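## Task

Scene 2: the cell is paused. Its log says: at 04:59:04 the mover took the lid off W06 at nest N1 and parked it on LP2; at 04:59:31 it took the lid off W09 at N2 and parked it on LP1; at 04:59:58 it took the lid off N06 at N3 and parked it on LP3. At 05:01:40 the dispenser failed and the run aborted. At 05:01:55 auto-recover moved the lid from LP3 onto N3, and at 05:02:26 the watchdog stopped auto-recover. Seat each plate's own lid fully on that plate, then press CONTINUE. The lids carry no markings, so only the log shows which lid belongs to which plate. Every plate must finish in its starting nest. If the log disagrees with what the cameras show, press CALL instead, and every plate and lid must finish exactly where it began. The task fails if RETRY, CONTINUE or SKIP is pressed while the gripper holds labware, or while any plate at a nest is not sitting down in it, or any lid there is not resting down on a plate. Anything the robot is still holding in place at the end does not count. Release everything and back away at the end; resting on the panel housing, the CALL key or the required key still counts as clear.

## Robot and tools

Robot: one arm (big_yam) with six revolute joints (waist, shoulder, elbow, wrist pitch, wrist yaw, wrist roll) and a two-finger parallel gripper driven by a single opening number. There is only one arm, so every motion argument is a single list. The only camera is cam_wrist (504x504), mounted on the wrist.

Scene frame: origin on the table top under the arm base, +z up, +y to the left when looking along +x. The operator panel is toward +y. Its keys, left to right as you face it: RETRY (white), CONTINUE (green), SKIP (yellow), CALL (blue). The first three are go keys; a go key going down ends the job. After CALL the job ends once the robot stops. A key must be pushed until it latches. Deck labels name the nests (N1, N2, N3) and the lid parks (LP1, LP2, LP3); their positions follow no fixed pattern, so read them from the images.

Gripper frame: fingers point along the gripper's +z, and they open and close along its y. end_effector_position is the point between the finger pads, roughly 1 cm short of the fingertips.

execute_actions(actions, pictures): actions is a list holding at most one item. An empty list only returns the current state (with pictures). An item {"rows": [...], "steps": n} runs 1 to 15 control steps of 1/30 s (default 15); each row covers one step and the final row repeats if there are fewer rows than steps. An item {"steps": n} without rows waits up to 300 steps, counted from the previous result, so reply time is included. Each row is 7 numbers in [-1, 1]: dx, dy, dz, rx, ry, rz, opening. The first six are an offset, not a pose: expressed in the gripper's own axes and measured from the gripper pose printed in the latest result that shows it (or from the current pose if no such result exists yet in the scene, or for later calls within the same reply). Every row counts from that same base, not from the row before. Scale: 1.0 = 0.6 m for dx, dy, dz and 180 degrees for the rotation vector rx, ry, rz. opening is absolute: +1 fully open (0.094 m), -1 closed. pictures: true adds images to a non-empty action.

move(target, speed): drives the gripper along a straight path toward one target given as a 7-number row exactly as above (offset in gripper axes from the last shown pose; absolute opening, applied when the move begins). speed is m/s, 0.002 to 0.5, default 0.25; turning is capped at twice that in rad/s. The path lasts 0.5 to 10 s and stops short if longer. It does not slow for obstacles; faster contact and targets set deeper past a surface hit and press harder. Result: the state plus a move: line with the ending (done, off_target, moving, held, fault) and the limits that acted (paced = the sent pose was clipped; held = a check blocked steps), plus distance to target.

wait(seconds): 0 to 10 s, sends nothing new. zoom_image(camera="cam_wrist", region=[x0,y0,x1,y1]) shows a closer view of the latest image, region at most 504x504 pixels, (0,0) top-left. read_manual(section="licences") returns licence text only. finished_scene(scene) ends scene 1 or 2 irreversibly and reports success.

Results: end_effector_position (m) and end_effector_quat_wxyz in the scene frame; grip_measured on the same scale as the commanded opening; Joint positions/velocities in joint order then the pad gap (m); joint torques; Hand target when nothing is pending; pose unreachable and HELD when the clearance check altered or blocked commands; FAULT, MOTOR HOT, OVER-TEMPERATURE FAULT lines. Each action's result is taken 10 steps before it ends; those steps run during your next reply, so actions need at least 10 steps.

Practical points: each step the command is clipped to 70 mm and 16 degrees from the measured pose, so far targets need several actions. The arm tends to finish low by a centimetre or more and can sag with zero offsets; re-aim upward. Tiny moves of a few mm may do nothing. To hold something, command about 0.03 below grip_measured; pads exert roughly 50 to 62 N. Holding loads heats motors; overheating drops the arm. Avoid knocking anything off the table, drops, slams and hard pushes. Before any go key: release labware, make sure plates sit in nests and lids sit down on plates, then press, let go and move clear.

Each tool is called after "Request:" as a command line: name --argument value for each argument, lists and objects as JSON in quotes; but a table of rows of numbers goes row by row, as --pt "numbers of a row", without its own name.

## Session

Request:
execute_actions --actions '[]'

Scene clock: 0.00 s of 9600.00 s.
end_effector_position=(+0.6342, +0.3276, +0.3256) grip_measured=+1.000 end_effector_quat_wxyz=(+0.506, +0.053, +0.729, -0.458)
Joint positions: [ 0.507  1.274  1.47  -0.749  1.054  0.877  0.094]
Joint velocities: [ 0.005 -0.005 -0.002 -0.022  0.037 -0.022  0.   ]
Joint torques (N m, as the arm reports them, + toward a larger angle): no reading
Motor temperatures (°C, as the motors report them): [22 22 23 22 20 22]
Hand target: +0.638, +0.333, +0.327; +0.510, +0.055, +0.729, -0.453

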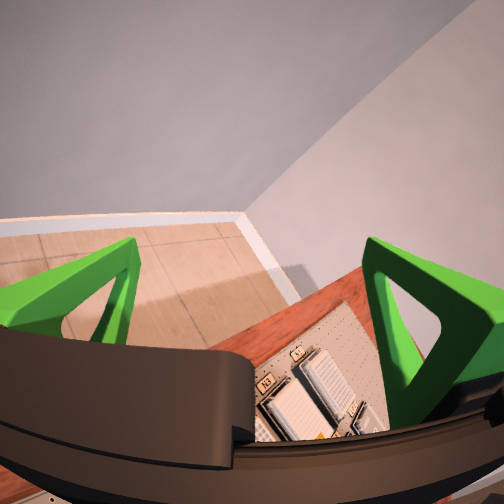

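Request:
move --target '[0.395,-0.39,0.171,-0.321,0.355,-0.037,1]' --speed 0.3

Scene clock: 3.83 s of 9600.00 s.
end_effector_position=(+0.4563, +0.0256, +0.2868) grip_measured=+1.000 end_effector_quat_wxyz=(-0.001, +0.011, +1.000, -0.013)
Joint positions: [-0.387  1.39   0.916 -0.833 -1.002 -0.218  0.094]
Joint velocities: [-0.005 -0.015  0.002  0.007 -0.007 -0.066  0.   ]
Joint torques (N m, as the arm reports them, + toward a larger angle): [-12.14  -5.96   5.19   0.04  -0.06  -0.1 ]
Motor temperatures (°C, as the motors report them): [22 22 24 22 20 22]
Hand target: +0.464, +0.026, +0.290; +0.002, +0.002, +1.000, -0.013
Off the commanded pose: 0.014 m, 2 deg.
Kept back: nothing.
move: off_target

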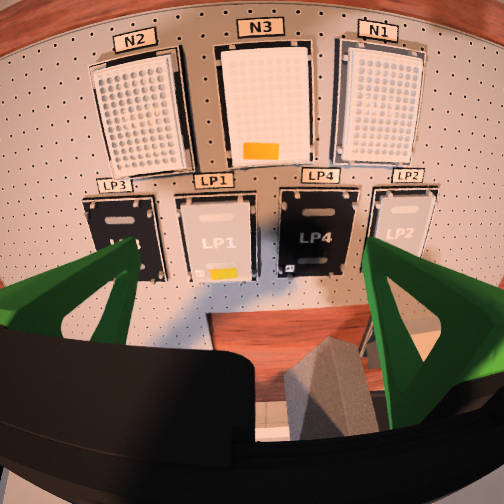

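Request:
move --target '[-0.02,-0.07,0.3,-0.006,0.006,0.495,1]' --speed 0.4

Request:
zoom_image --camera "cam_wrist" --region '[120,120,380,380]'

Request:
move --target '[-0.25,0,0,0,0,0,1]'

Request:
zoom_image --camera "cam_wrist" --region '[120,120,380,380]'

Request:
move --target '[-0.04,-0.31,0.03,0,0,-0.495,1]' --speed 0.4

Scene clock: 6.93 s of 9600.00 s.
end_effector_position=(+0.4671, -0.0237, +0.1148) grip_measured=+1.000 end_effector_quat_wxyz=(+0.000, +0.707, +0.708, +0.001)
Joint positions: [-0.115  1.741  0.903 -0.11  -0.911  1.763  0.094]
Joint velocities: [ 0.005  0.005 -0.002 -0.002 -0.007  0.007  0.   ]
Joint torques (N m, as the arm reports them, + toward a larger angle): [-13.22  -8.81   0.01   1.24   0.24   0.19]
Motor temperatures (°C, as the motors report them): [22 22 24 22 20 22]
Hand target: +0.464, -0.022, +0.108; -0.005, +0.710, +0.704, -0.000
Off the commanded pose: 0.007 m, 0 deg.
Kept back: nothing.
move: done

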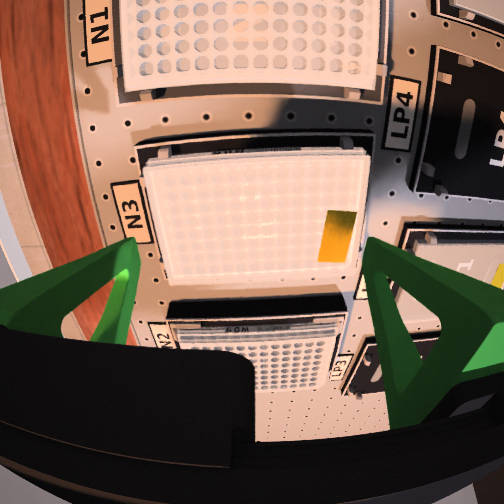

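Region (120, 120, 380, 380) of cam_wrist's 504x504 image, scaled by 1.938, with more detail than that image has.

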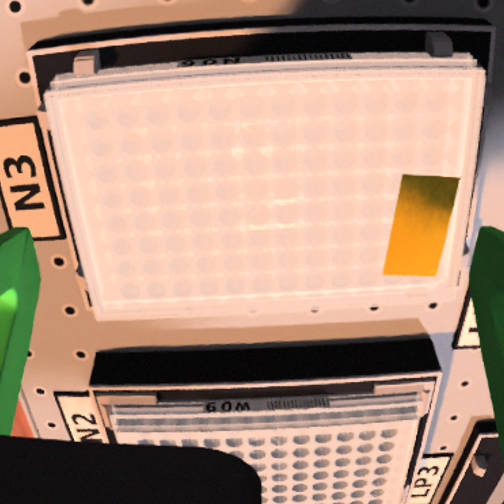

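Scene clock: 8.13 s of 9600.00 s.
end_effector_position=(+0.4651, -0.1767, +0.1189) grip_measured=+1.000 end_effector_quat_wxyz=(+0.006, +0.711, +0.703, +0.001)
Joint positions: [-0.304  2.085  1.081 -0.165 -0.995  1.501  0.094]
Joint velocities: [ 0.005 -0.015 -0.032  0.012  0.066  0.007  0.   ]
Joint torques (N m, as the arm reports them, + toward a larger angle): [-18.4   -9.67   1.16  -0.15   0.06  -0.05]
Motor temperatures (°C, as the motors report them): [22 22 24 22 20 22]
Hand target: +0.468, -0.176, +0.118; +0.003, +0.706, +0.708, +0.001
Off the commanded pose: 0.006 m, 1 deg.
Kept back: nothing.
move: done

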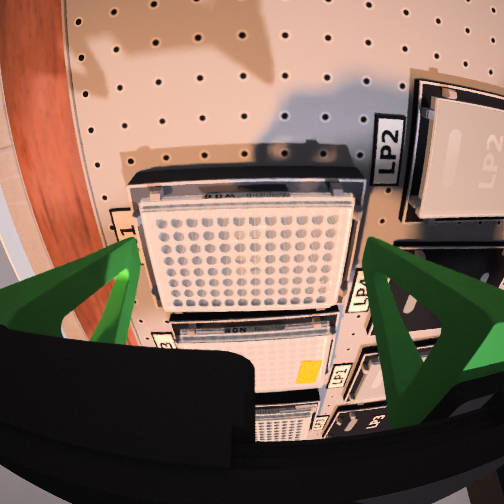

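Region (120, 120, 380, 380) of cam_wrist's 504x504 image, scaled by 1.938, with more detail than that image has.

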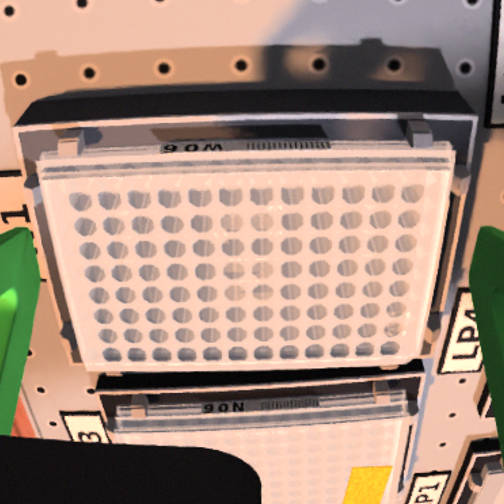

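Scene clock: 10.80 s of 9600.00 s.
end_effector_position=(+0.2841, -0.1964, +0.0986) grip_measured=+1.000 end_effector_quat_wxyz=(+0.004, +0.014, +1.000, -0.003)
Joint positions: [-0.313  2.256  0.712  0.359 -1.    -0.072  0.094]
Joint velocities: [ 0.005 -0.015 -0.017  0.002  0.007 -0.037  0.   ]
Joint torques (N m, as the arm reports them, + toward a larger angle): [-16.3   -5.78  -2.86   0.86  -0.08  -0.13]
Motor temperatures (°C, as the motors report them): [22 22 24 22 20 22]
Hand target: +0.278, -0.200, +0.101; +0.005, +0.014, +1.000, -0.004
Off the commanded pose: 0.006 m, 0 deg.
Kept back: nothing.
move: done

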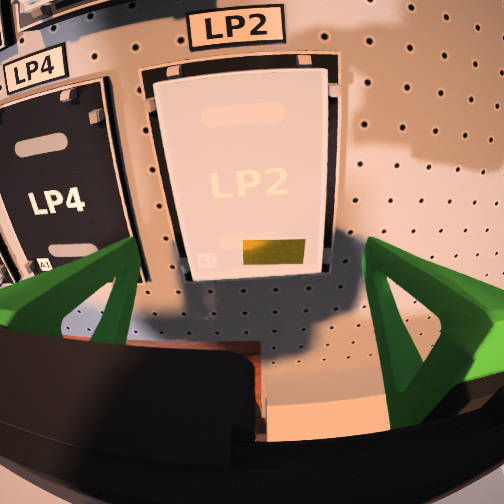

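Labels match.

Request:
move --target '[0,0.003,0.095,0,0.003,-0.018,1]' --speed 0.08

Scene clock: 12.10 s of 9600.00 s.
end_effector_position=(+0.2864, -0.1947, +0.0469) grip_measured=+1.000 end_effector_quat_wxyz=(+0.001, -0.018, +1.000, -0.003)
Joint positions: [-0.191  2.348  0.76   0.553 -0.945  0.051  0.094]
Joint velocities: [ 0.015 -0.005 -0.012 -0.022 -0.066  0.022  0.   ]
Joint torques (N m, as the arm reports them, + toward a larger angle): [-13.73  -5.77  -3.03   1.53   0.11   0.24]
Motor temperatures (°C, as the motors report them): [22 22 24 22 20 22]
Hand target: +0.283, -0.195, +0.041; -0.002, -0.014, +1.000, -0.001
Off the commanded pose: 0.006 m, 0 deg.
Kept back: nothing.
move: done

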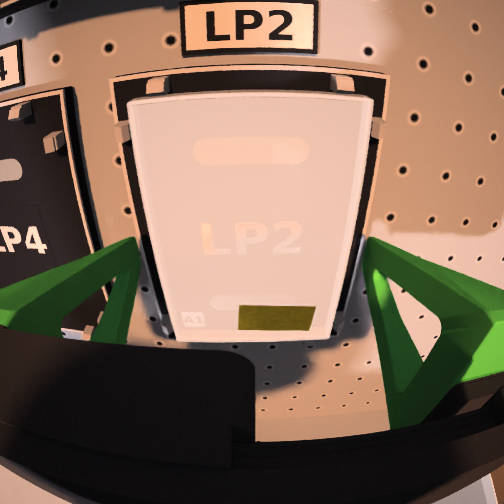

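Request:
move --target '[0.004,0.001,0.035,0,0.002,0,1]' --speed 0.04

Request:
move --target '[0,0,0,0,0,0,0.76]'

Request:
move --target '[0,0,-0.1,0,0,0,0.76]' --speed 0.08

Request:
move --target '[-0.29,0.11,0,0,0.003,0,0.76]' --speed 0.15

Scene clock: 13.30 s of 9600.00 s.
end_effector_position=(+0.2894, -0.1958, +0.0355) grip_measured=+1.000 end_effector_quat_wxyz=(+0.004, -0.020, +1.000, -0.006)
Joint positions: [-0.166  2.368  0.775  0.596 -0.925  0.089  0.094]
Joint velocities: [-0.005 -0.005 -0.007 -0.022  0.022 -0.066  0.   ]
Joint torques (N m, as the arm reports them, + toward a larger angle): [-13.43  -5.06  -3.11   1.58   0.18   0.18]
Motor temperatures (°C, as the motors report them): [22 22 24 22 20 22]
Hand target: +0.284, -0.194, +0.026; -0.002, -0.018, +1.000, -0.003
Off the commanded pose: 0.011 m, 1 deg.
Kept back: nothing.
move: off_target

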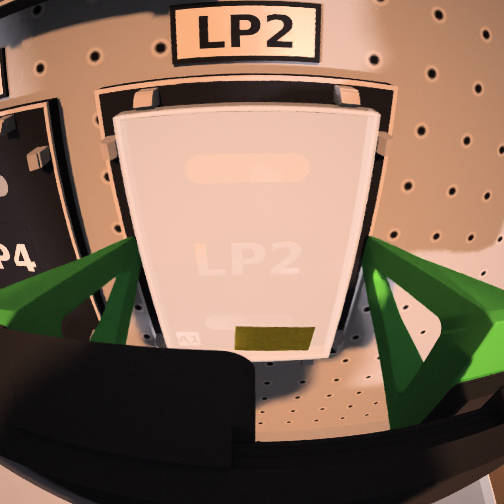

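Scene clock: 13.80 s of 9600.00 s.
end_effector_position=(+0.2894, -0.1954, +0.0357) grip_measured=+0.784 end_effector_quat_wxyz=(+0.004, -0.020, +1.000, -0.005)
Joint positions: [-0.166  2.368  0.775  0.596 -0.928  0.089  0.084]
Joint velocities: [-0.005 -0.005  0.007  0.002 -0.037 -0.037 -0.   ]
Joint torques (N m, as the arm reports them, + toward a larger angle): [-14.65  -7.14  -3.82   0.55   0.16   0.04]
Motor temperatures (°C, as the motors report them): [22 22 24 22 20 22]
Hand target: +0.289, -0.196, +0.036; +0.004, -0.020, +1.000, -0.006
Off the commanded pose: 0.000 m, 0 deg.
Kept back: nothing.
move: done

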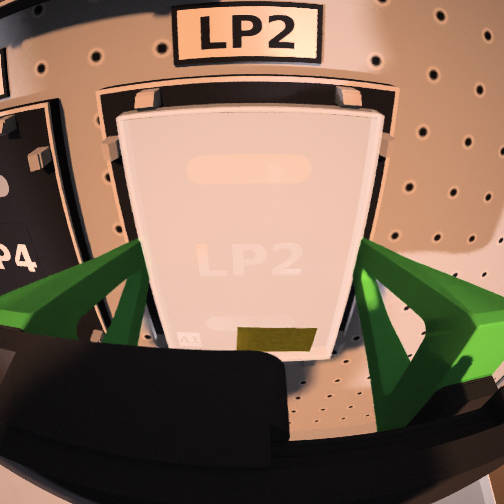

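Scene clock: 14.97 s of 9600.00 s.
end_effector_position=(+0.2935, -0.1977, +0.0919) grip_measured=+0.784 end_effector_quat_wxyz=(+0.007, -0.019, +1.000, -0.007)
Joint positions: [-0.296  2.259  0.729  0.382 -0.986 -0.098  0.084]
Joint velocities: [-0.015 -0.005 -0.032 -0.017  0.022 -0.066 -0.001]
Joint torques (N m, as the arm reports them, + toward a larger angle): [-16.1   -7.53  -3.31  -0.05  -0.08  -0.07]
Motor temperatures (°C, as the motors report them): [22 22 24 22 20 22]
Hand target: +0.290, -0.195, +0.096; +0.005, -0.021, +1.000, -0.006
Off the commanded pose: 0.007 m, 0 deg.
Kept back: nothing.
move: done

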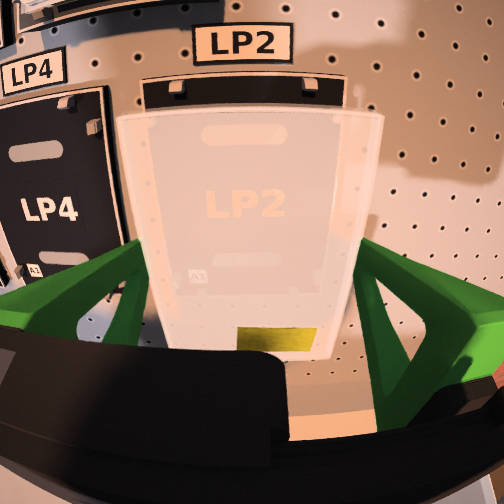

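Scene clock: 16.60 s of 9600.00 s.
end_effector_position=(+0.4674, -0.1309, +0.0963) grip_measured=+0.784 end_effector_quat_wxyz=(+0.010, -0.024, +1.000, -0.008)
Joint positions: [-0.213  2.008  1.011 -0.036 -0.945  0.028  0.084]
Joint velocities: [-0.005 -0.015 -0.007 -0.017  0.037  0.022 -0.   ]
Joint torques (N m, as the arm reports them, + toward a larger angle): [-15.4  -10.62   0.06   0.08   0.16   0.21]
Motor temperatures (°C, as the motors report them): [22 22 24 22 20 22]
Hand target: +0.465, -0.124, +0.091; +0.002, -0.019, +1.000, -0.005
Off the commanded pose: 0.007 m, 1 deg.
Kept back: nothing.
move: done

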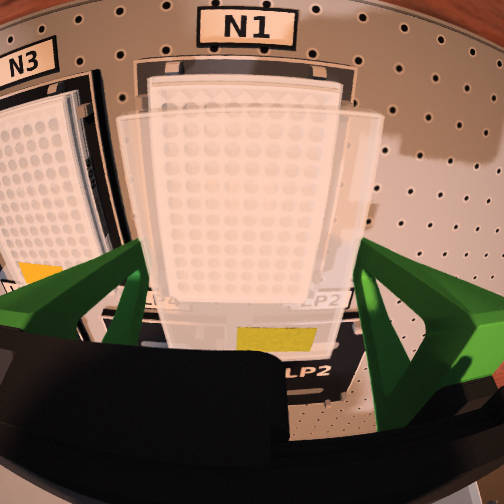

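Request:
move --target '[-0.004,0.009,0.043,-0.003,0.006,0.013,0.76]' --speed 0.04

Request:
zoom_image --camera "cam_wrist" --region '[90,50,410,370]'

Scene clock: 17.87 s of 9600.00 s.
end_effector_position=(+0.4724, -0.1257, +0.0802) grip_measured=+0.784 end_effector_quat_wxyz=(+0.004, -0.006, +1.000, -0.005)
Joint positions: [-0.182  2.026  1.037 -0.025 -0.935  0.094  0.084]
Joint velocities: [-0.015 -0.005 -0.007 -0.012  0.051  0.125 -0.001]
Joint torques (N m, as the arm reports them, + toward a larger angle): [-16.45  -8.16   0.27   1.14   0.19   0.16]
Motor temperatures (°C, as the motors report them): [22 22 24 22 20 22]
Hand target: +0.469, -0.126, +0.070; -0.000, -0.003, +1.000, -0.003
Off the commanded pose: 0.010 m, 1 deg.
Kept back: nothing.
move: done

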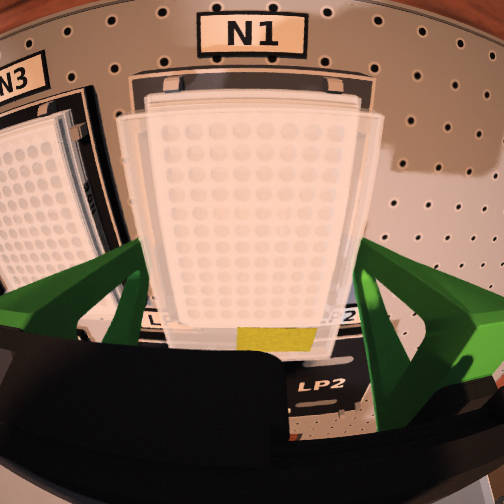

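Region (90, 50, 410, 370) of cam_wrist's 504x504 image, scaled by 1.575, with more detail than that image has.

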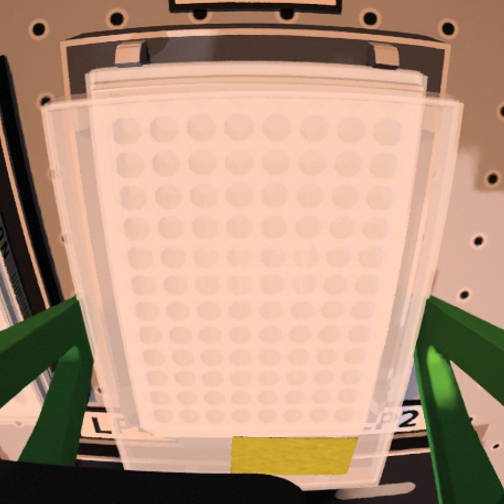

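Request:
move --target '[0.006,-0.001,0.036,-0.001,0.003,0.005,0.76]' --speed 0.03

Scene clock: 19.17 s of 9600.00 s.
end_effector_position=(+0.4717, -0.1273, +0.0692) grip_measured=+0.784 end_effector_quat_wxyz=(+0.004, -0.001, +1.000, -0.006)
Joint positions: [-0.166  2.047  1.044  0.007 -0.924  0.129  0.084]
Joint velocities: [-0.005 -0.015 -0.022 -0.017 -0.022  0.051 -0.   ]
Joint torques (N m, as the arm reports them, + toward a larger angle): [-15.86  -8.23   0.17   1.28   0.13   0.22]
Motor temperatures (°C, as the motors report them): [22 22 24 22 20 22]
Hand target: +0.469, -0.127, +0.059; -0.001, +0.002, +1.000, -0.004
Off the commanded pose: 0.011 m, 1 deg.
Kept back: nothing.
move: off_target

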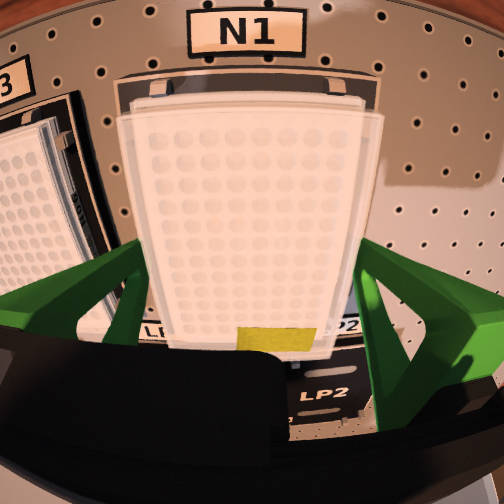

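Request:
move --target '[0.003,0.003,0.03,-0.001,0.003,0.001,0.76]' --speed 0.03

Request:
zoom_image --camera "cam_wrist" --region '[90,50,410,370]'

Scene clock: 20.27 s of 9600.00 s.
end_effector_position=(+0.4755, -0.1274, +0.0647) grip_measured=+0.784 end_effector_quat_wxyz=(+0.007, -0.002, +1.000, -0.008)
Joint positions: [-0.158  2.054  1.053  0.023 -0.915  0.144  0.084]
Joint velocities: [-0.024 -0.005  0.007  0.012  0.022 -0.081  0.   ]
Joint torques (N m, as the arm reports them, + toward a larger angle): [-15.78  -8.46   0.06   1.31   0.16   0.23]
Motor temperatures (°C, as the motors report them): [22 22 24 22 20 22]
Hand target: +0.469, -0.126, +0.051; -0.001, +0.001, +1.000, -0.004
Off the commanded pose: 0.015 m, 1 deg.
Kept back: nothing.
move: off_target

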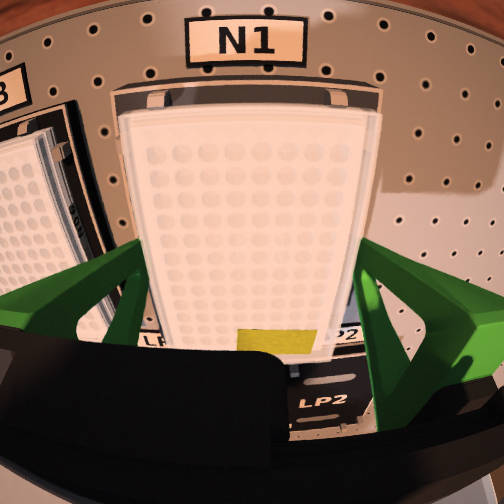

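Region (90, 50, 410, 370) of cam_wrist's 504x504 image, scaled by 1.575, with more detail than that image has.

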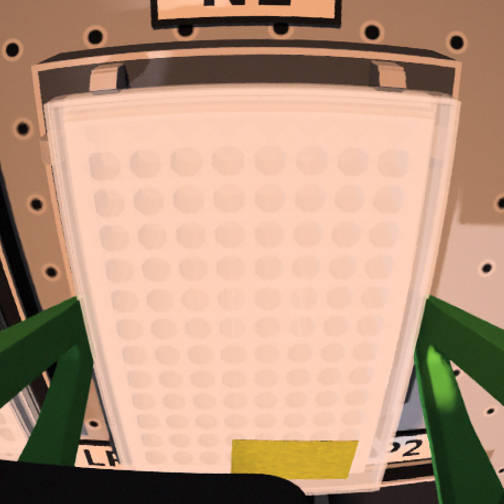

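Slid forward; drag back.

Request:
move --target '[0.018,0.01,0.012,-0.002,0.004,0,0.76]' --speed 0.02

Scene clock: 21.50 s of 9600.00 s.
end_effector_position=(+0.4709, -0.1278, +0.0646) grip_measured=+0.784 end_effector_quat_wxyz=(+0.007, -0.002, +1.000, -0.008)
Joint positions: [-0.158  2.054  1.042  0.033 -0.915  0.144  0.084]
Joint velocities: [ 0.015  0.005 -0.002  0.022 -0.037  0.037 -0.   ]
Joint torques (N m, as the arm reports them, + toward a larger angle): [-15.38 -10.57  -1.56   1.18   0.15   0.16]
Motor temperatures (°C, as the motors report them): [22 22 24 22 20 22]
Hand target: +0.465, -0.122, +0.057; +0.001, -0.002, +1.000, -0.005
Off the commanded pose: 0.011 m, 1 deg.
Kept back: nothing.
move: off_target

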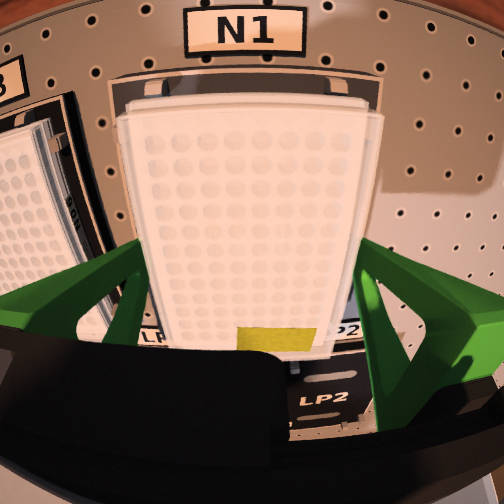

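Request:
move --target '[0,0.016,0.008,-0.003,0.002,0,0.76]' --speed 0.02

Scene clock: 22.73 s of 9600.00 s.
end_effector_position=(+0.4709, -0.1278, +0.0646) grip_measured=+0.784 end_effector_quat_wxyz=(+0.007, -0.000, +1.000, -0.008)
Joint positions: [-0.158  2.054  1.042  0.033 -0.915  0.147  0.084]
Joint velocities: [ 0.024  0.015  0.022  0.017 -0.022  0.007 -0.001]
Joint torques (N m, as the arm reports them, + toward a larger angle): [-15.97 -11.67  -0.8    0.92   0.02   0.22]
Motor temperatures (°C, as the motors report them): [22 22 24 22 20 22]
Hand target: +0.471, -0.118, +0.059; +0.003, -0.001, +1.000, -0.004
Off the commanded pose: 0.011 m, 1 deg.
Kept back: nothing.
move: off_target

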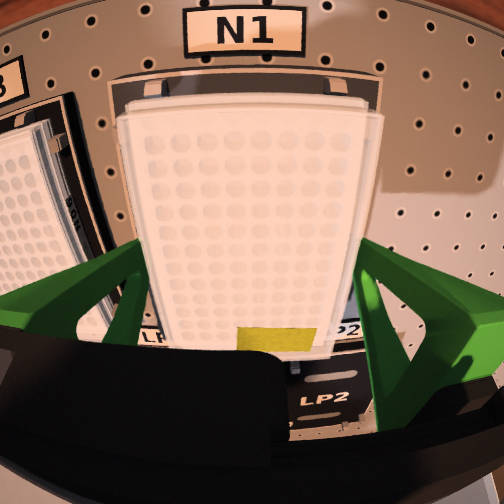

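Request:
move --target '[-0.003,0.023,0.008,-0.004,0.002,0,0.76]' --speed 0.02

Scene clock: 23.93 s of 9600.00 s.
end_effector_position=(+0.4711, -0.1273, +0.0644) grip_measured=+0.784 end_effector_quat_wxyz=(+0.007, +0.004, +1.000, -0.008)
Joint positions: [-0.157  2.053  1.042  0.033 -0.915  0.155  0.084]
Joint velocities: [-0.015 -0.015  0.012  0.007 -0.022 -0.007  0.   ]
Joint torques (N m, as the arm reports them, + toward a larger angle): [-15.32 -11.01  -0.8    0.7   -0.04   0.21]
Motor temperatures (°C, as the motors report them): [22 22 24 22 20 22]
Hand target: +0.473, -0.114, +0.059; +0.004, -0.000, +1.000, -0.002
Off the commanded pose: 0.014 m, 1 deg.
Kept back: nothing.
move: off_target

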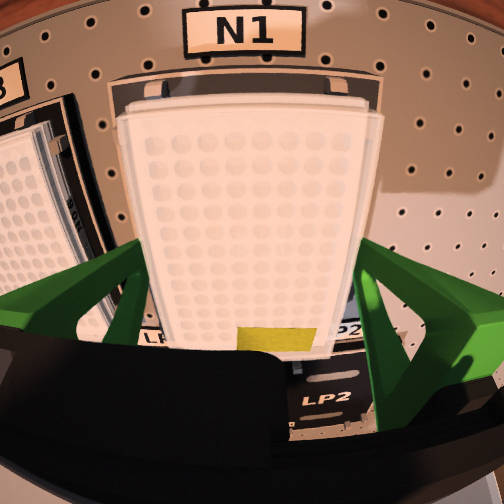

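Request:
move --target '[-0.005,0.027,0.004,-0.006,0.002,-0.012,0.76]' --speed 0.02

Scene clock: 25.47 s of 9600.00 s.
end_effector_position=(+0.4729, -0.1245, +0.0655) grip_measured=+0.784 end_effector_quat_wxyz=(+0.008, -0.000, +1.000, -0.005)
Joint positions: [-0.157  2.048  1.042  0.033 -0.921  0.151  0.084]
Joint velocities: [ 0.005  0.005 -0.012 -0.032  0.007  0.022 -0.001]
Joint torques (N m, as the arm reports them, + toward a larger angle): [-15.85 -13.16  -0.73   0.21  -0.08  -0.12]
Motor temperatures (°C, as the motors report them): [22 22 24 22 20 22]
Hand target: +0.474, -0.111, +0.062; +0.004, -0.015, +1.000, +0.001
Off the commanded pose: 0.014 m, 2 deg.
Kept back: nothing.
move: off_target

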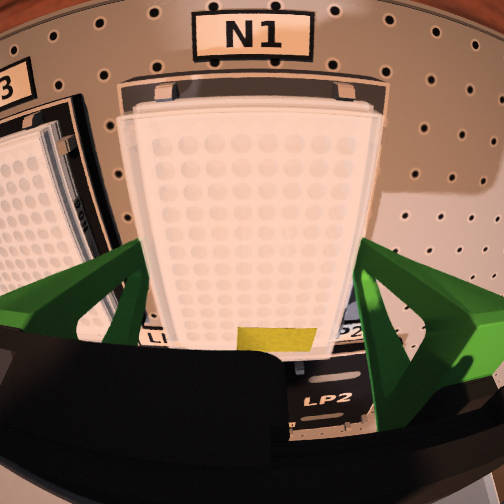

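Request:
move --target '[0,0,0,0,0,0,1]'

Request:
move --target '[0,0,-0.05,0,0,0,1]' --speed 0.08

Request:
zoom_image --camera "cam_wrist" --region '[90,50,410,370]'

Request:
move --target '[0.32,0.325,-0.01,-0.002,0.003,0,1]'

Request:
move --target '[0,0,0.055,0,0,0,1]' --speed 0.08

Scene clock: 26.53 s of 9600.00 s.
end_effector_position=(+0.4729, -0.1245, +0.0655) grip_measured=+1.000 end_effector_quat_wxyz=(+0.008, -0.001, +1.000, -0.005)
Joint positions: [-0.157  2.048  1.042  0.033 -0.921  0.151  0.094]
Joint velocities: [-0.015  0.005 -0.007  0.002 -0.037 -0.007  0.   ]
Joint torques (N m, as the arm reports them, + toward a larger angle): [-17.72 -10.17  -0.61   0.66   0.09   0.06]
Motor temperatures (°C, as the motors report them): [22 22 24 22 20 22]
Hand target: +0.473, -0.125, +0.065; +0.008, -0.000, +1.000, -0.005
Off the commanded pose: 0.000 m, 0 deg.
Kept back: nothing.
move: done

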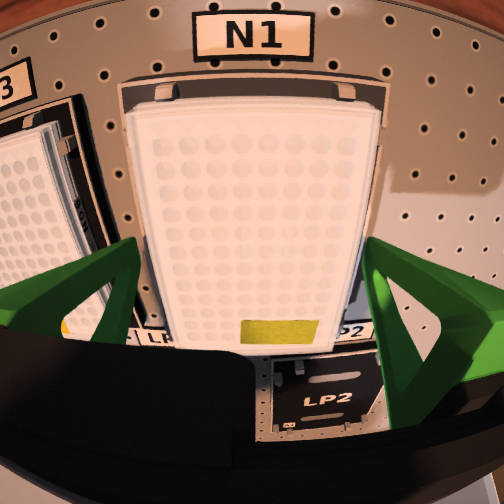

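Scene clock: 27.37 s of 9600.00 s.
end_effector_position=(+0.4735, -0.1257, +0.0917) grip_measured=+1.000 end_effector_quat_wxyz=(+0.009, +0.003, +1.000, -0.005)
Joint positions: [-0.201  2.008  1.026 -0.038 -0.943  0.1    0.094]
Joint velocities: [-0.015 -0.005 -0.022  0.007  0.007 -0.037  0.   ]
Joint torques (N m, as the arm reports them, + toward a larger angle): [-17.45 -11.51  -0.53   0.13  -0.05  -0.07]
Motor temperatures (°C, as the motors report them): [22 22 24 22 20 22]
Hand target: +0.473, -0.124, +0.096; +0.008, -0.001, +1.000, -0.005
Off the commanded pose: 0.004 m, 0 deg.
Kept back: nothing.
move: done

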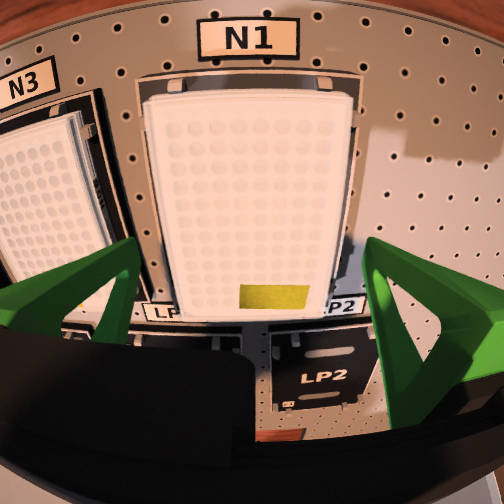

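Region (90, 50, 410, 370) of cam_wrist's 504x504 image, scaled by 1.575, with more detail than that image has.

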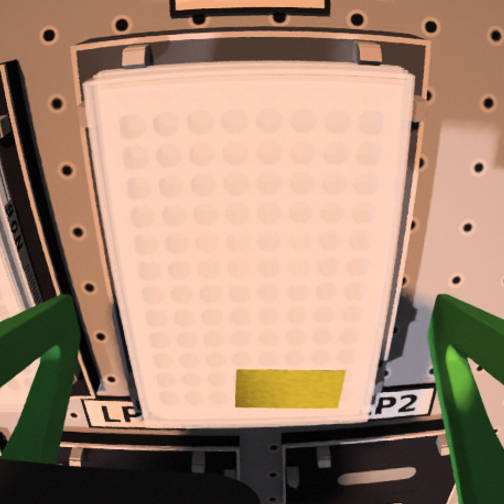

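Scene clock: 29.07 s of 9600.00 s.
end_effector_position=(+0.2867, +0.0743, +0.0871) grip_measured=+1.000 end_effector_quat_wxyz=(+0.000, -0.001, +1.000, +0.001)
Joint positions: [ 0.242  1.494  0.394  0.415 -0.664  0.559  0.094]
Joint velocities: [ 0.005 -0.024  0.007 -0.002  0.037 -0.051  0.   ]
Joint torques (N m, as the arm reports them, + toward a larger angle): [-6.46 -8.54 -4.92  1.5   0.25  0.21]
Motor temperatures (°C, as the motors report them): [22 22 24 22 20 22]
Hand target: +0.282, +0.074, +0.090; +0.002, +0.006, +1.000, +0.001
Off the commanded pose: 0.007 m, 1 deg.
Kept back: nothing.
move: done

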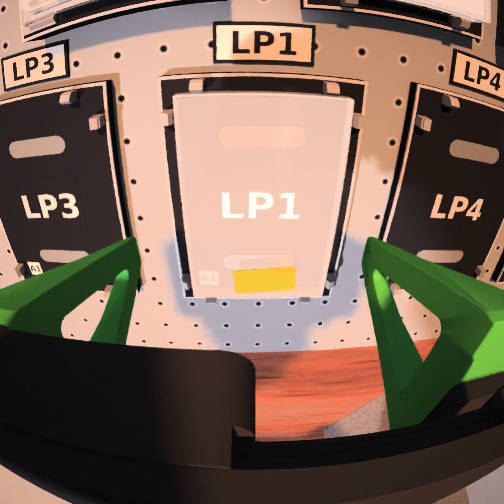

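Scene clock: 29.83 s of 9600.00 s.
end_effector_position=(+0.2869, +0.0725, +0.0585) grip_measured=+1.000 end_effector_quat_wxyz=(+0.001, -0.004, +1.000, -0.001)
Joint positions: [ 0.297  1.598  0.433  0.504 -0.617  0.595  0.094]
Joint velocities: [-0.005  0.005 -0.007  0.012  0.022  0.007  0.   ]
Joint torques (N m, as the arm reports them, + toward a larger angle): [-6.41 -7.65 -3.69  1.37  0.24  0.2 ]
Motor temperatures (°C, as the motors report them): [22 22 24 22 20 22]
Hand target: +0.286, +0.074, +0.054; -0.000, -0.000, +1.000, +0.002
Off the commanded pose: 0.005 m, 0 deg.
Kept back: nothing.
move: done

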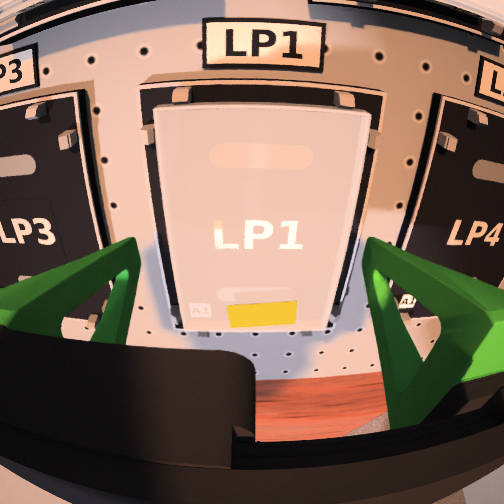

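Request:
move --target '[0.012,-0.002,0.053,0,0.002,0.011,1]' --speed 0.04

Request:
move --target '[0,0,0,0,0,0,0.76]'

Request:
move --target '[0,0,-0.1,0,0,0,0.76]' --speed 0.08

Request:
move --target '[-0.295,0.105,-0.005,0.003,0.004,-0.01,0.76]' --speed 0.15

Scene clock: 31.47 s of 9600.00 s.
end_effector_position=(+0.2826, +0.0695, +0.0338) grip_measured=+1.000 end_effector_quat_wxyz=(+0.001, +0.008, +1.000, -0.003)
Joint positions: [ 0.343  1.688  0.462  0.582 -0.577  0.653  0.094]
Joint velocities: [-0.005 -0.015 -0.002  0.022  0.051  0.022  0.   ]
Joint torques (N m, as the arm reports them, + toward a larger angle): [-6.28 -6.58 -4.1   1.21  0.24  0.21]
Motor temperatures (°C, as the motors report them): [22 22 24 22 20 22]
Hand target: +0.279, +0.071, +0.027; -0.003, +0.014, +1.000, -0.000
Off the commanded pose: 0.008 m, 1 deg.
Kept back: nothing.
move: done

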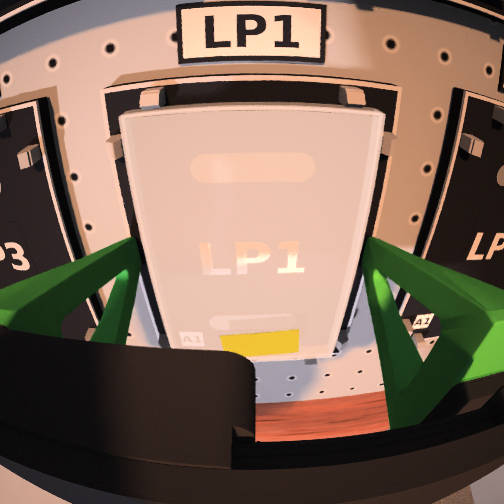

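Scene clock: 31.97 s of 9600.00 s.
end_effector_position=(+0.2830, +0.0687, +0.0341) grip_measured=+0.783 end_effector_quat_wxyz=(+0.002, +0.009, +1.000, -0.003)
Joint positions: [ 0.341  1.688  0.462  0.582 -0.576  0.653  0.084]
Joint velocities: [-0.015 -0.005 -0.012  0.002 -0.037  0.022  0.   ]
Joint torques (N m, as the arm reports them, + toward a larger angle): [-7.67 -9.33 -5.05  0.79  0.1   0.04]
Motor temperatures (°C, as the motors report them): [22 22 24 22 20 22]
Hand target: +0.283, +0.069, +0.034; +0.002, +0.008, +1.000, -0.003
Off the commanded pose: 0.001 m, 0 deg.
Kept back: nothing.
move: done

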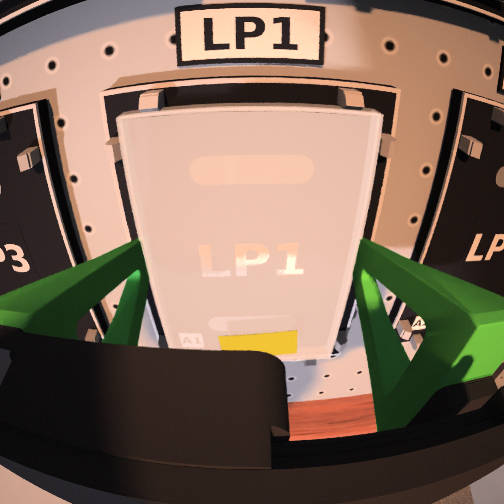

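Scene clock: 33.07 s of 9600.00 s.
end_effector_position=(+0.2910, +0.0743, +0.0896) grip_measured=+0.783 end_effector_quat_wxyz=(+0.007, +0.009, +1.000, +0.001)
Joint positions: [ 0.234  1.486  0.394  0.418 -0.661  0.581  0.084]
Joint velocities: [-0.024 -0.005  0.022 -0.012 -0.037 -0.051  0.001]
Joint torques (N m, as the arm reports them, + toward a larger angle): [-7.76 -9.02 -4.98  0.24 -0.03 -0.1 ]
Motor temperatures (°C, as the motors report them): [22 22 24 22 20 22]
Hand target: +0.284, +0.070, +0.094; +0.003, +0.008, +1.000, -0.004
Off the commanded pose: 0.011 m, 1 deg.
Kept back: nothing.
move: off_target

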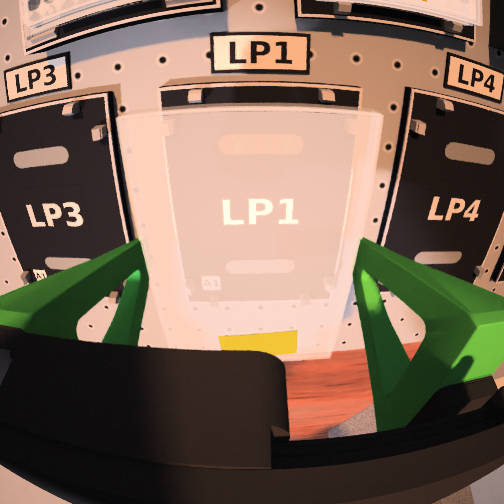

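Scene clock: 34.90 s of 9600.00 s.
end_effector_position=(+0.4724, +0.1469, +0.0973) grip_measured=+0.783 end_effector_quat_wxyz=(+0.009, -0.013, +1.000, +0.002)
Joint positions: [ 0.161  1.451  0.9   -0.155 -0.719  0.481  0.084]
Joint velocities: [ 0.005 -0.015  0.012 -0.037 -0.007 -0.022 -0.001]
Joint torques (N m, as the arm reports them, + toward a larger angle): [-11.14 -10.13   0.86   0.26  -0.04  -0.13]
Motor temperatures (°C, as the motors report them): [22 22 24 22 20 22]
Hand target: +0.469, +0.135, +0.094; +0.001, -0.007, +1.000, -0.004
Off the commanded pose: 0.013 m, 1 deg.
Kept back: nothing.
move: off_target

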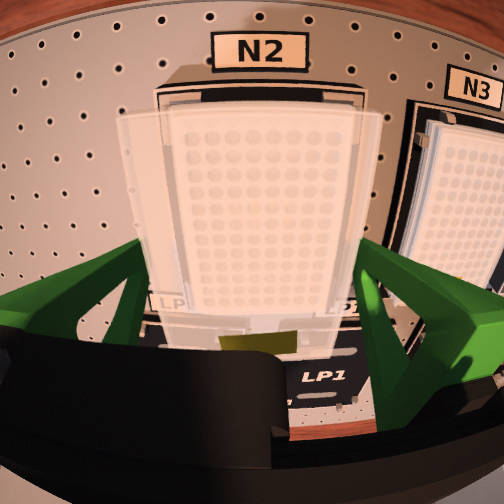

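Request:
move --target '[0.014,-0.006,0.048,0.002,0.006,0.003,0.76]' --speed 0.04

Scene clock: 36.20 s of 9600.00 s.
end_effector_position=(+0.4642, +0.1409, +0.0767) grip_measured=+0.783 end_effector_quat_wxyz=(+0.002, -0.011, +1.000, -0.004)
Joint positions: [ 0.191  1.495  0.9   -0.118 -0.692  0.496  0.084]
Joint velocities: [-0.005 -0.005 -0.007 -0.002 -0.037 -0.022 -0.001]
Joint torques (N m, as the arm reports them, + toward a larger angle): [ -9.62 -11.06   1.26   1.29   0.22   0.19]
Motor temperatures (°C, as the motors report them): [22 22 24 22 20 22]
Hand target: +0.464, +0.143, +0.068; -0.000, -0.008, +1.000, -0.001
Off the commanded pose: 0.009 m, 0 deg.
Kept back: nothing.
move: done

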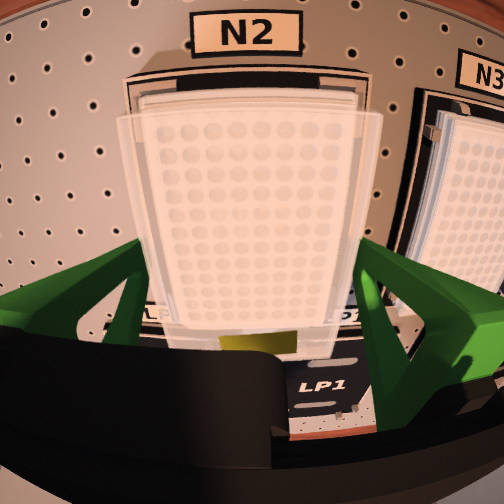

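Request:
move --target '[0,0.004,0.032,-0.002,0.001,-0.003,0.76]' --speed 0.03

Scene clock: 37.70 s of 9600.00 s.
end_effector_position=(+0.4637, +0.1409, +0.0660) grip_measured=+0.783 end_effector_quat_wxyz=(+0.003, -0.017, +1.000, -0.003)
Joint positions: [ 0.207  1.519  0.906 -0.091 -0.68   0.498  0.084]
Joint velocities: [ 0.005  0.005  0.002  0.007  0.037 -0.007 -0.001]
Joint torques (N m, as the arm reports them, + toward a larger angle): [ -9.07 -11.28   1.11   1.11   0.22   0.21]
Motor temperatures (°C, as the motors report them): [22 22 24 22 20 22]
Hand target: +0.464, +0.143, +0.058; +0.000, -0.015, +1.000, -0.000
Off the commanded pose: 0.009 m, 0 deg.
Kept back: nothing.
move: done

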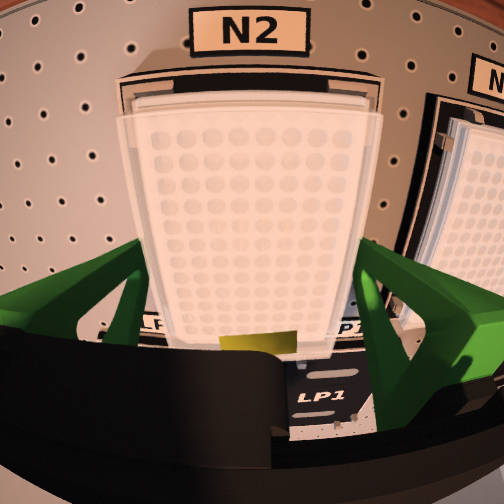

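Request:
move --target '[-0.003,0.002,0.019,-0.002,0.002,0.001,0.76]' --speed 0.03

Scene clock: 38.97 s of 9600.00 s.
end_effector_position=(+0.4668, +0.1410, +0.0642) grip_measured=+0.783 end_effector_quat_wxyz=(+0.003, -0.018, +1.000, -0.003)
Joint positions: [ 0.207  1.526  0.916 -0.091 -0.68   0.498  0.084]
Joint velocities: [ 0.005 -0.005  0.002  0.022  0.022  0.022 -0.   ]
Joint torques (N m, as the arm reports them, + toward a larger angle): [ -9.44 -10.65   1.1    1.44   0.15   0.19]
Motor temperatures (°C, as the motors report them): [22 22 24 22 20 22]
Hand target: +0.465, +0.142, +0.055; -0.001, -0.016, +1.000, -0.000
Off the commanded pose: 0.010 m, 1 deg.
Kept back: nothing.
move: done

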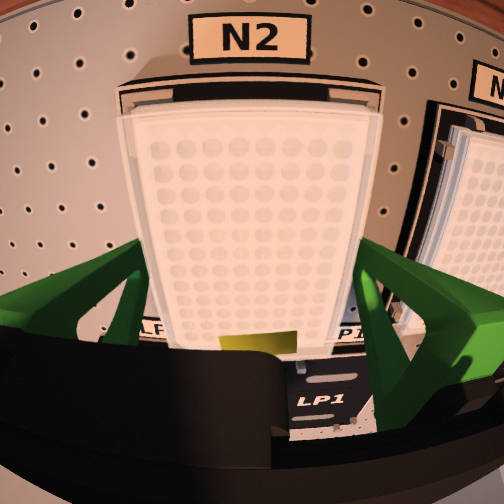

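Request:
move --target '[0.005,0,0.021,-0.002,0.003,0.001,0.76]' --speed 0.03

Request:
move --target '[0,0,0,0,0,0,1]'

Request:
move --target '[0,0,-0.06,0,0,0,1]' --speed 0.08

Request:
move --target '[0,0.09,-0.02,0,0,-0.49,1]' --speed 0.5

Request:
zoom_image --camera "cam_wrist" --region '[110,160,400,400]'

Request:
move --target '[0.42,0,0,0,0,0,1]'

Request:
zoom_image --camera "cam_wrist" --region '[110,160,400,400]'

Request:
move --target '[0.3,0.3,-0.25,0,0,0.5,-1]' --speed 0.4

Scene clock: 40.33 s of 9600.00 s.
end_effector_position=(+0.4660, +0.1399, +0.0612) grip_measured=+0.783 end_effector_quat_wxyz=(+0.003, -0.019, +1.000, -0.002)
Joint positions: [ 0.21   1.534  0.916 -0.081 -0.68   0.498  0.084]
Joint velocities: [-0.024  0.005  0.017  0.002  0.066 -0.037  0.001]
Joint torques (N m, as the arm reports them, + toward a larger angle): [ -9.01 -11.01   0.99   1.22   0.22   0.2 ]
Motor temperatures (°C, as the motors report them): [22 22 24 22 20 22]
Hand target: +0.464, +0.141, +0.052; -0.002, -0.016, +1.000, +0.000
Off the commanded pose: 0.010 m, 1 deg.
Kept back: nothing.
move: done

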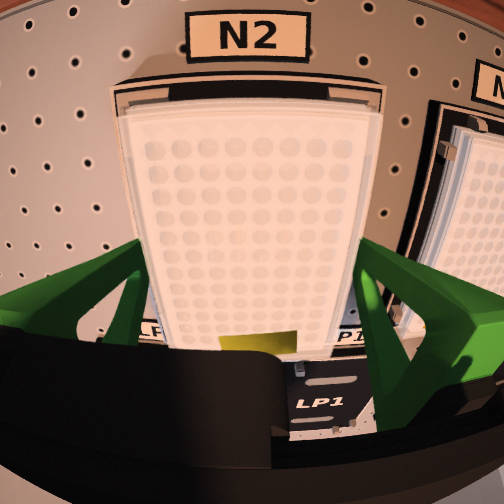

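Scene clock: 40.83 s of 9600.00 s.
end_effector_position=(+0.4660, +0.1399, +0.0612) grip_measured=+1.000 end_effector_quat_wxyz=(+0.003, -0.019, +1.000, -0.002)
Joint positions: [ 0.21   1.534  0.916 -0.081 -0.68   0.498  0.094]
Joint velocities: [-0.015 -0.015  0.017  0.012  0.037 -0.095  0.   ]
Joint torques (N m, as the arm reports them, + toward a larger angle): [-10.21 -12.8    0.21   0.68   0.08   0.05]
Motor temperatures (°C, as the motors report them): [22 22 24 22 20 22]
Hand target: +0.466, +0.140, +0.061; +0.003, -0.019, +1.000, -0.002
Off the commanded pose: 0.000 m, 0 deg.
Kept back: nothing.
move: done

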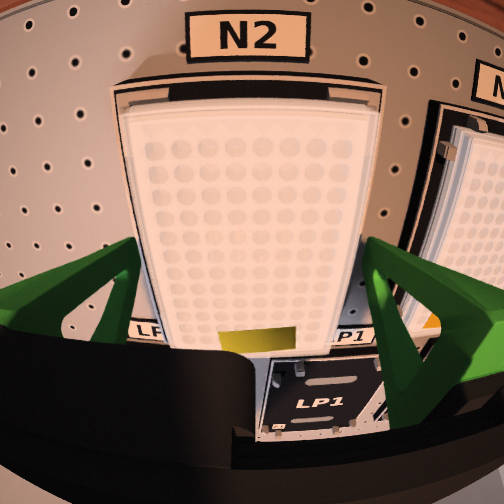

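Scene clock: 41.63 s of 9600.00 s.
end_effector_position=(+0.4690, +0.1421, +0.0940) grip_measured=+1.000 end_effector_quat_wxyz=(+0.006, -0.016, +1.000, -0.000)
Joint positions: [ 0.162  1.462  0.896 -0.152 -0.717  0.468  0.094]
Joint velocities: [-0.024 -0.005  0.007  0.007  0.022  0.007  0.   ]
Joint torques (N m, as the arm reports them, + toward a larger angle): [-10.83 -13.     0.27   0.01  -0.04  -0.1 ]
Motor temperatures (°C, as the motors report them): [22 22 24 22 20 22]
Hand target: +0.466, +0.141, +0.097; +0.003, -0.019, +1.000, -0.002
Off the commanded pose: 0.005 m, 0 deg.
Kept back: nothing.
move: done

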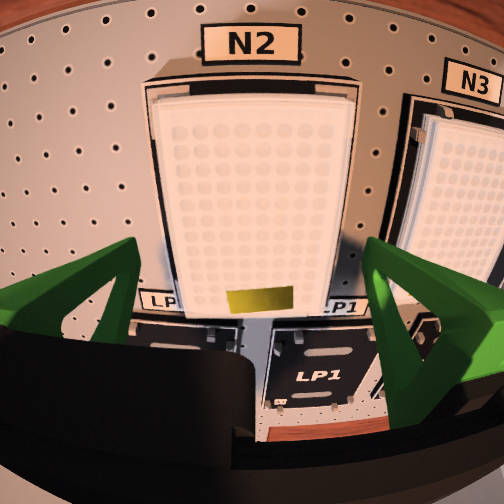

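Scene clock: 43.93 s of 9600.00 s.
end_effector_position=(+0.4634, +0.1839, +0.1035) grip_measured=+1.000 end_effector_quat_wxyz=(+0.000, +0.695, -0.719, +0.007)
Joint positions: [ 0.221  1.375  0.907 -0.227 -0.666 -0.994  0.094]
Joint velocities: [-0.015 -0.024  0.007  0.002 -0.095  0.007  0.   ]
Joint torques (N m, as the arm reports them, + toward a larger angle): [ -7.72 -14.69   2.34   0.12   0.02  -0.15]
Motor temperatures (°C, as the motors report them): [22 22 24 22 20 22]
Hand target: +0.467, +0.197, +0.105; -0.004, +0.707, -0.707, +0.003
Off the commanded pose: 0.013 m, 2 deg.
Kept back: nothing.
move: off_target

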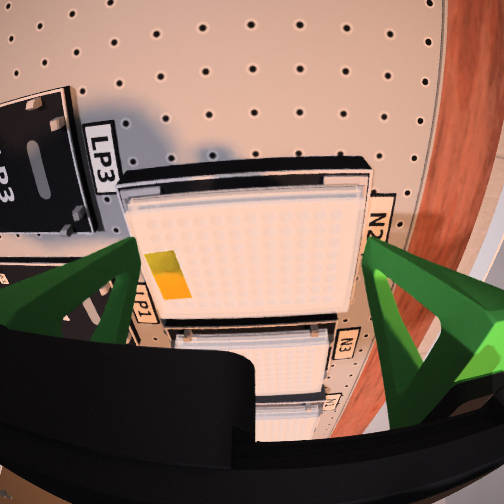

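Region (110, 160, 400, 400) of cam_wrist's 504x504 image, scaled by 1.738, with more detail than that image has; it fills the top 417 rows of this view, and the rest is white.

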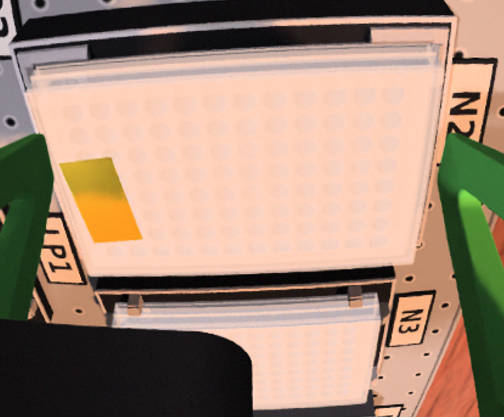

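Scene clock: 45.57 s of 9600.00 s.
end_effector_position=(+0.4539, -0.0726, +0.1133) grip_measured=+1.000 end_effector_quat_wxyz=(+0.003, +0.688, -0.726, +0.011)
Joint positions: [-0.168  1.838  0.899 -0.058 -0.917 -1.39   0.094]
Joint velocities: [ 0.005 -0.015 -0.002  0.007 -0.022 -0.095  0.   ]
Joint torques (N m, as the arm reports them, + toward a larger angle): [-14.78  -9.28   0.5    0.79  -0.16  -0.15]
Motor temperatures (°C, as the motors report them): [22 22 24 22 20 22]
Hand target: +0.457, -0.071, +0.111; +0.001, +0.697, -0.717, +0.011
Off the commanded pose: 0.009 m, 1 deg.
Kept back: nothing.
move: done

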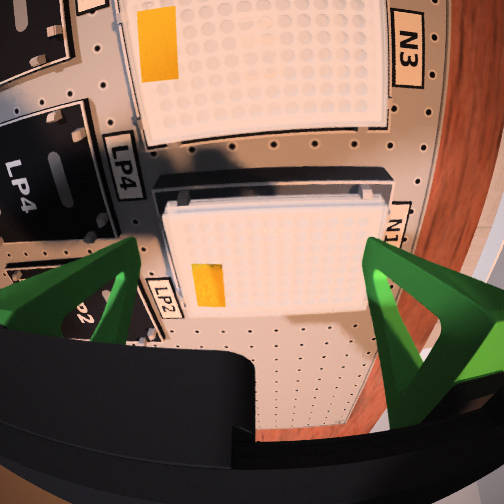

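Region (110, 160, 400, 400) of cam_wrist's 504x504 image, scaled by 1.738, with more detail than that image has; it fills the top 417 rows of this view, and the rest is white.

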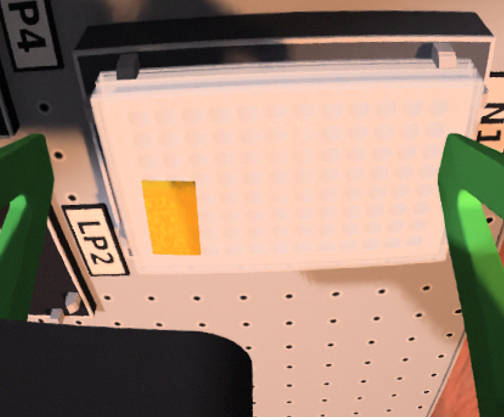

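Scene clock: 48.00 s of 9600.00 s.
end_effector_position=(+0.2589, -0.2369, +0.2714) grip_measured=-0.982 end_effector_quat_wxyz=(+0.011, +0.020, +1.000, -0.021)
Joint positions: [-0.806  2.119  0.806 -0.599 -0.984 -0.933  0.001]
Joint velocities: [-0.015 -0.015 -0.002 -0.007 -0.007 -0.066  0.   ]
Joint torques (N m, as the arm reports them, + toward a larger angle): [-15.38  -6.07   5.02   0.09   0.04   0.23]
Motor temperatures (°C, as the motors report them): [22 22 24 22 20 22]
Hand target: +0.264, -0.243, +0.272; +0.010, +0.026, +0.999, -0.021
Off the commanded pose: 0.008 m, 2 deg.
Kept back: nothing.
move: done

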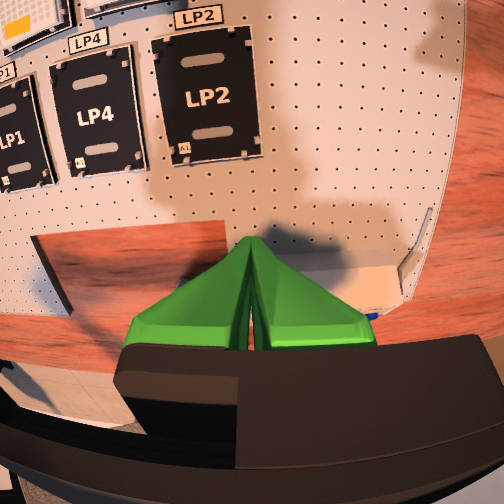

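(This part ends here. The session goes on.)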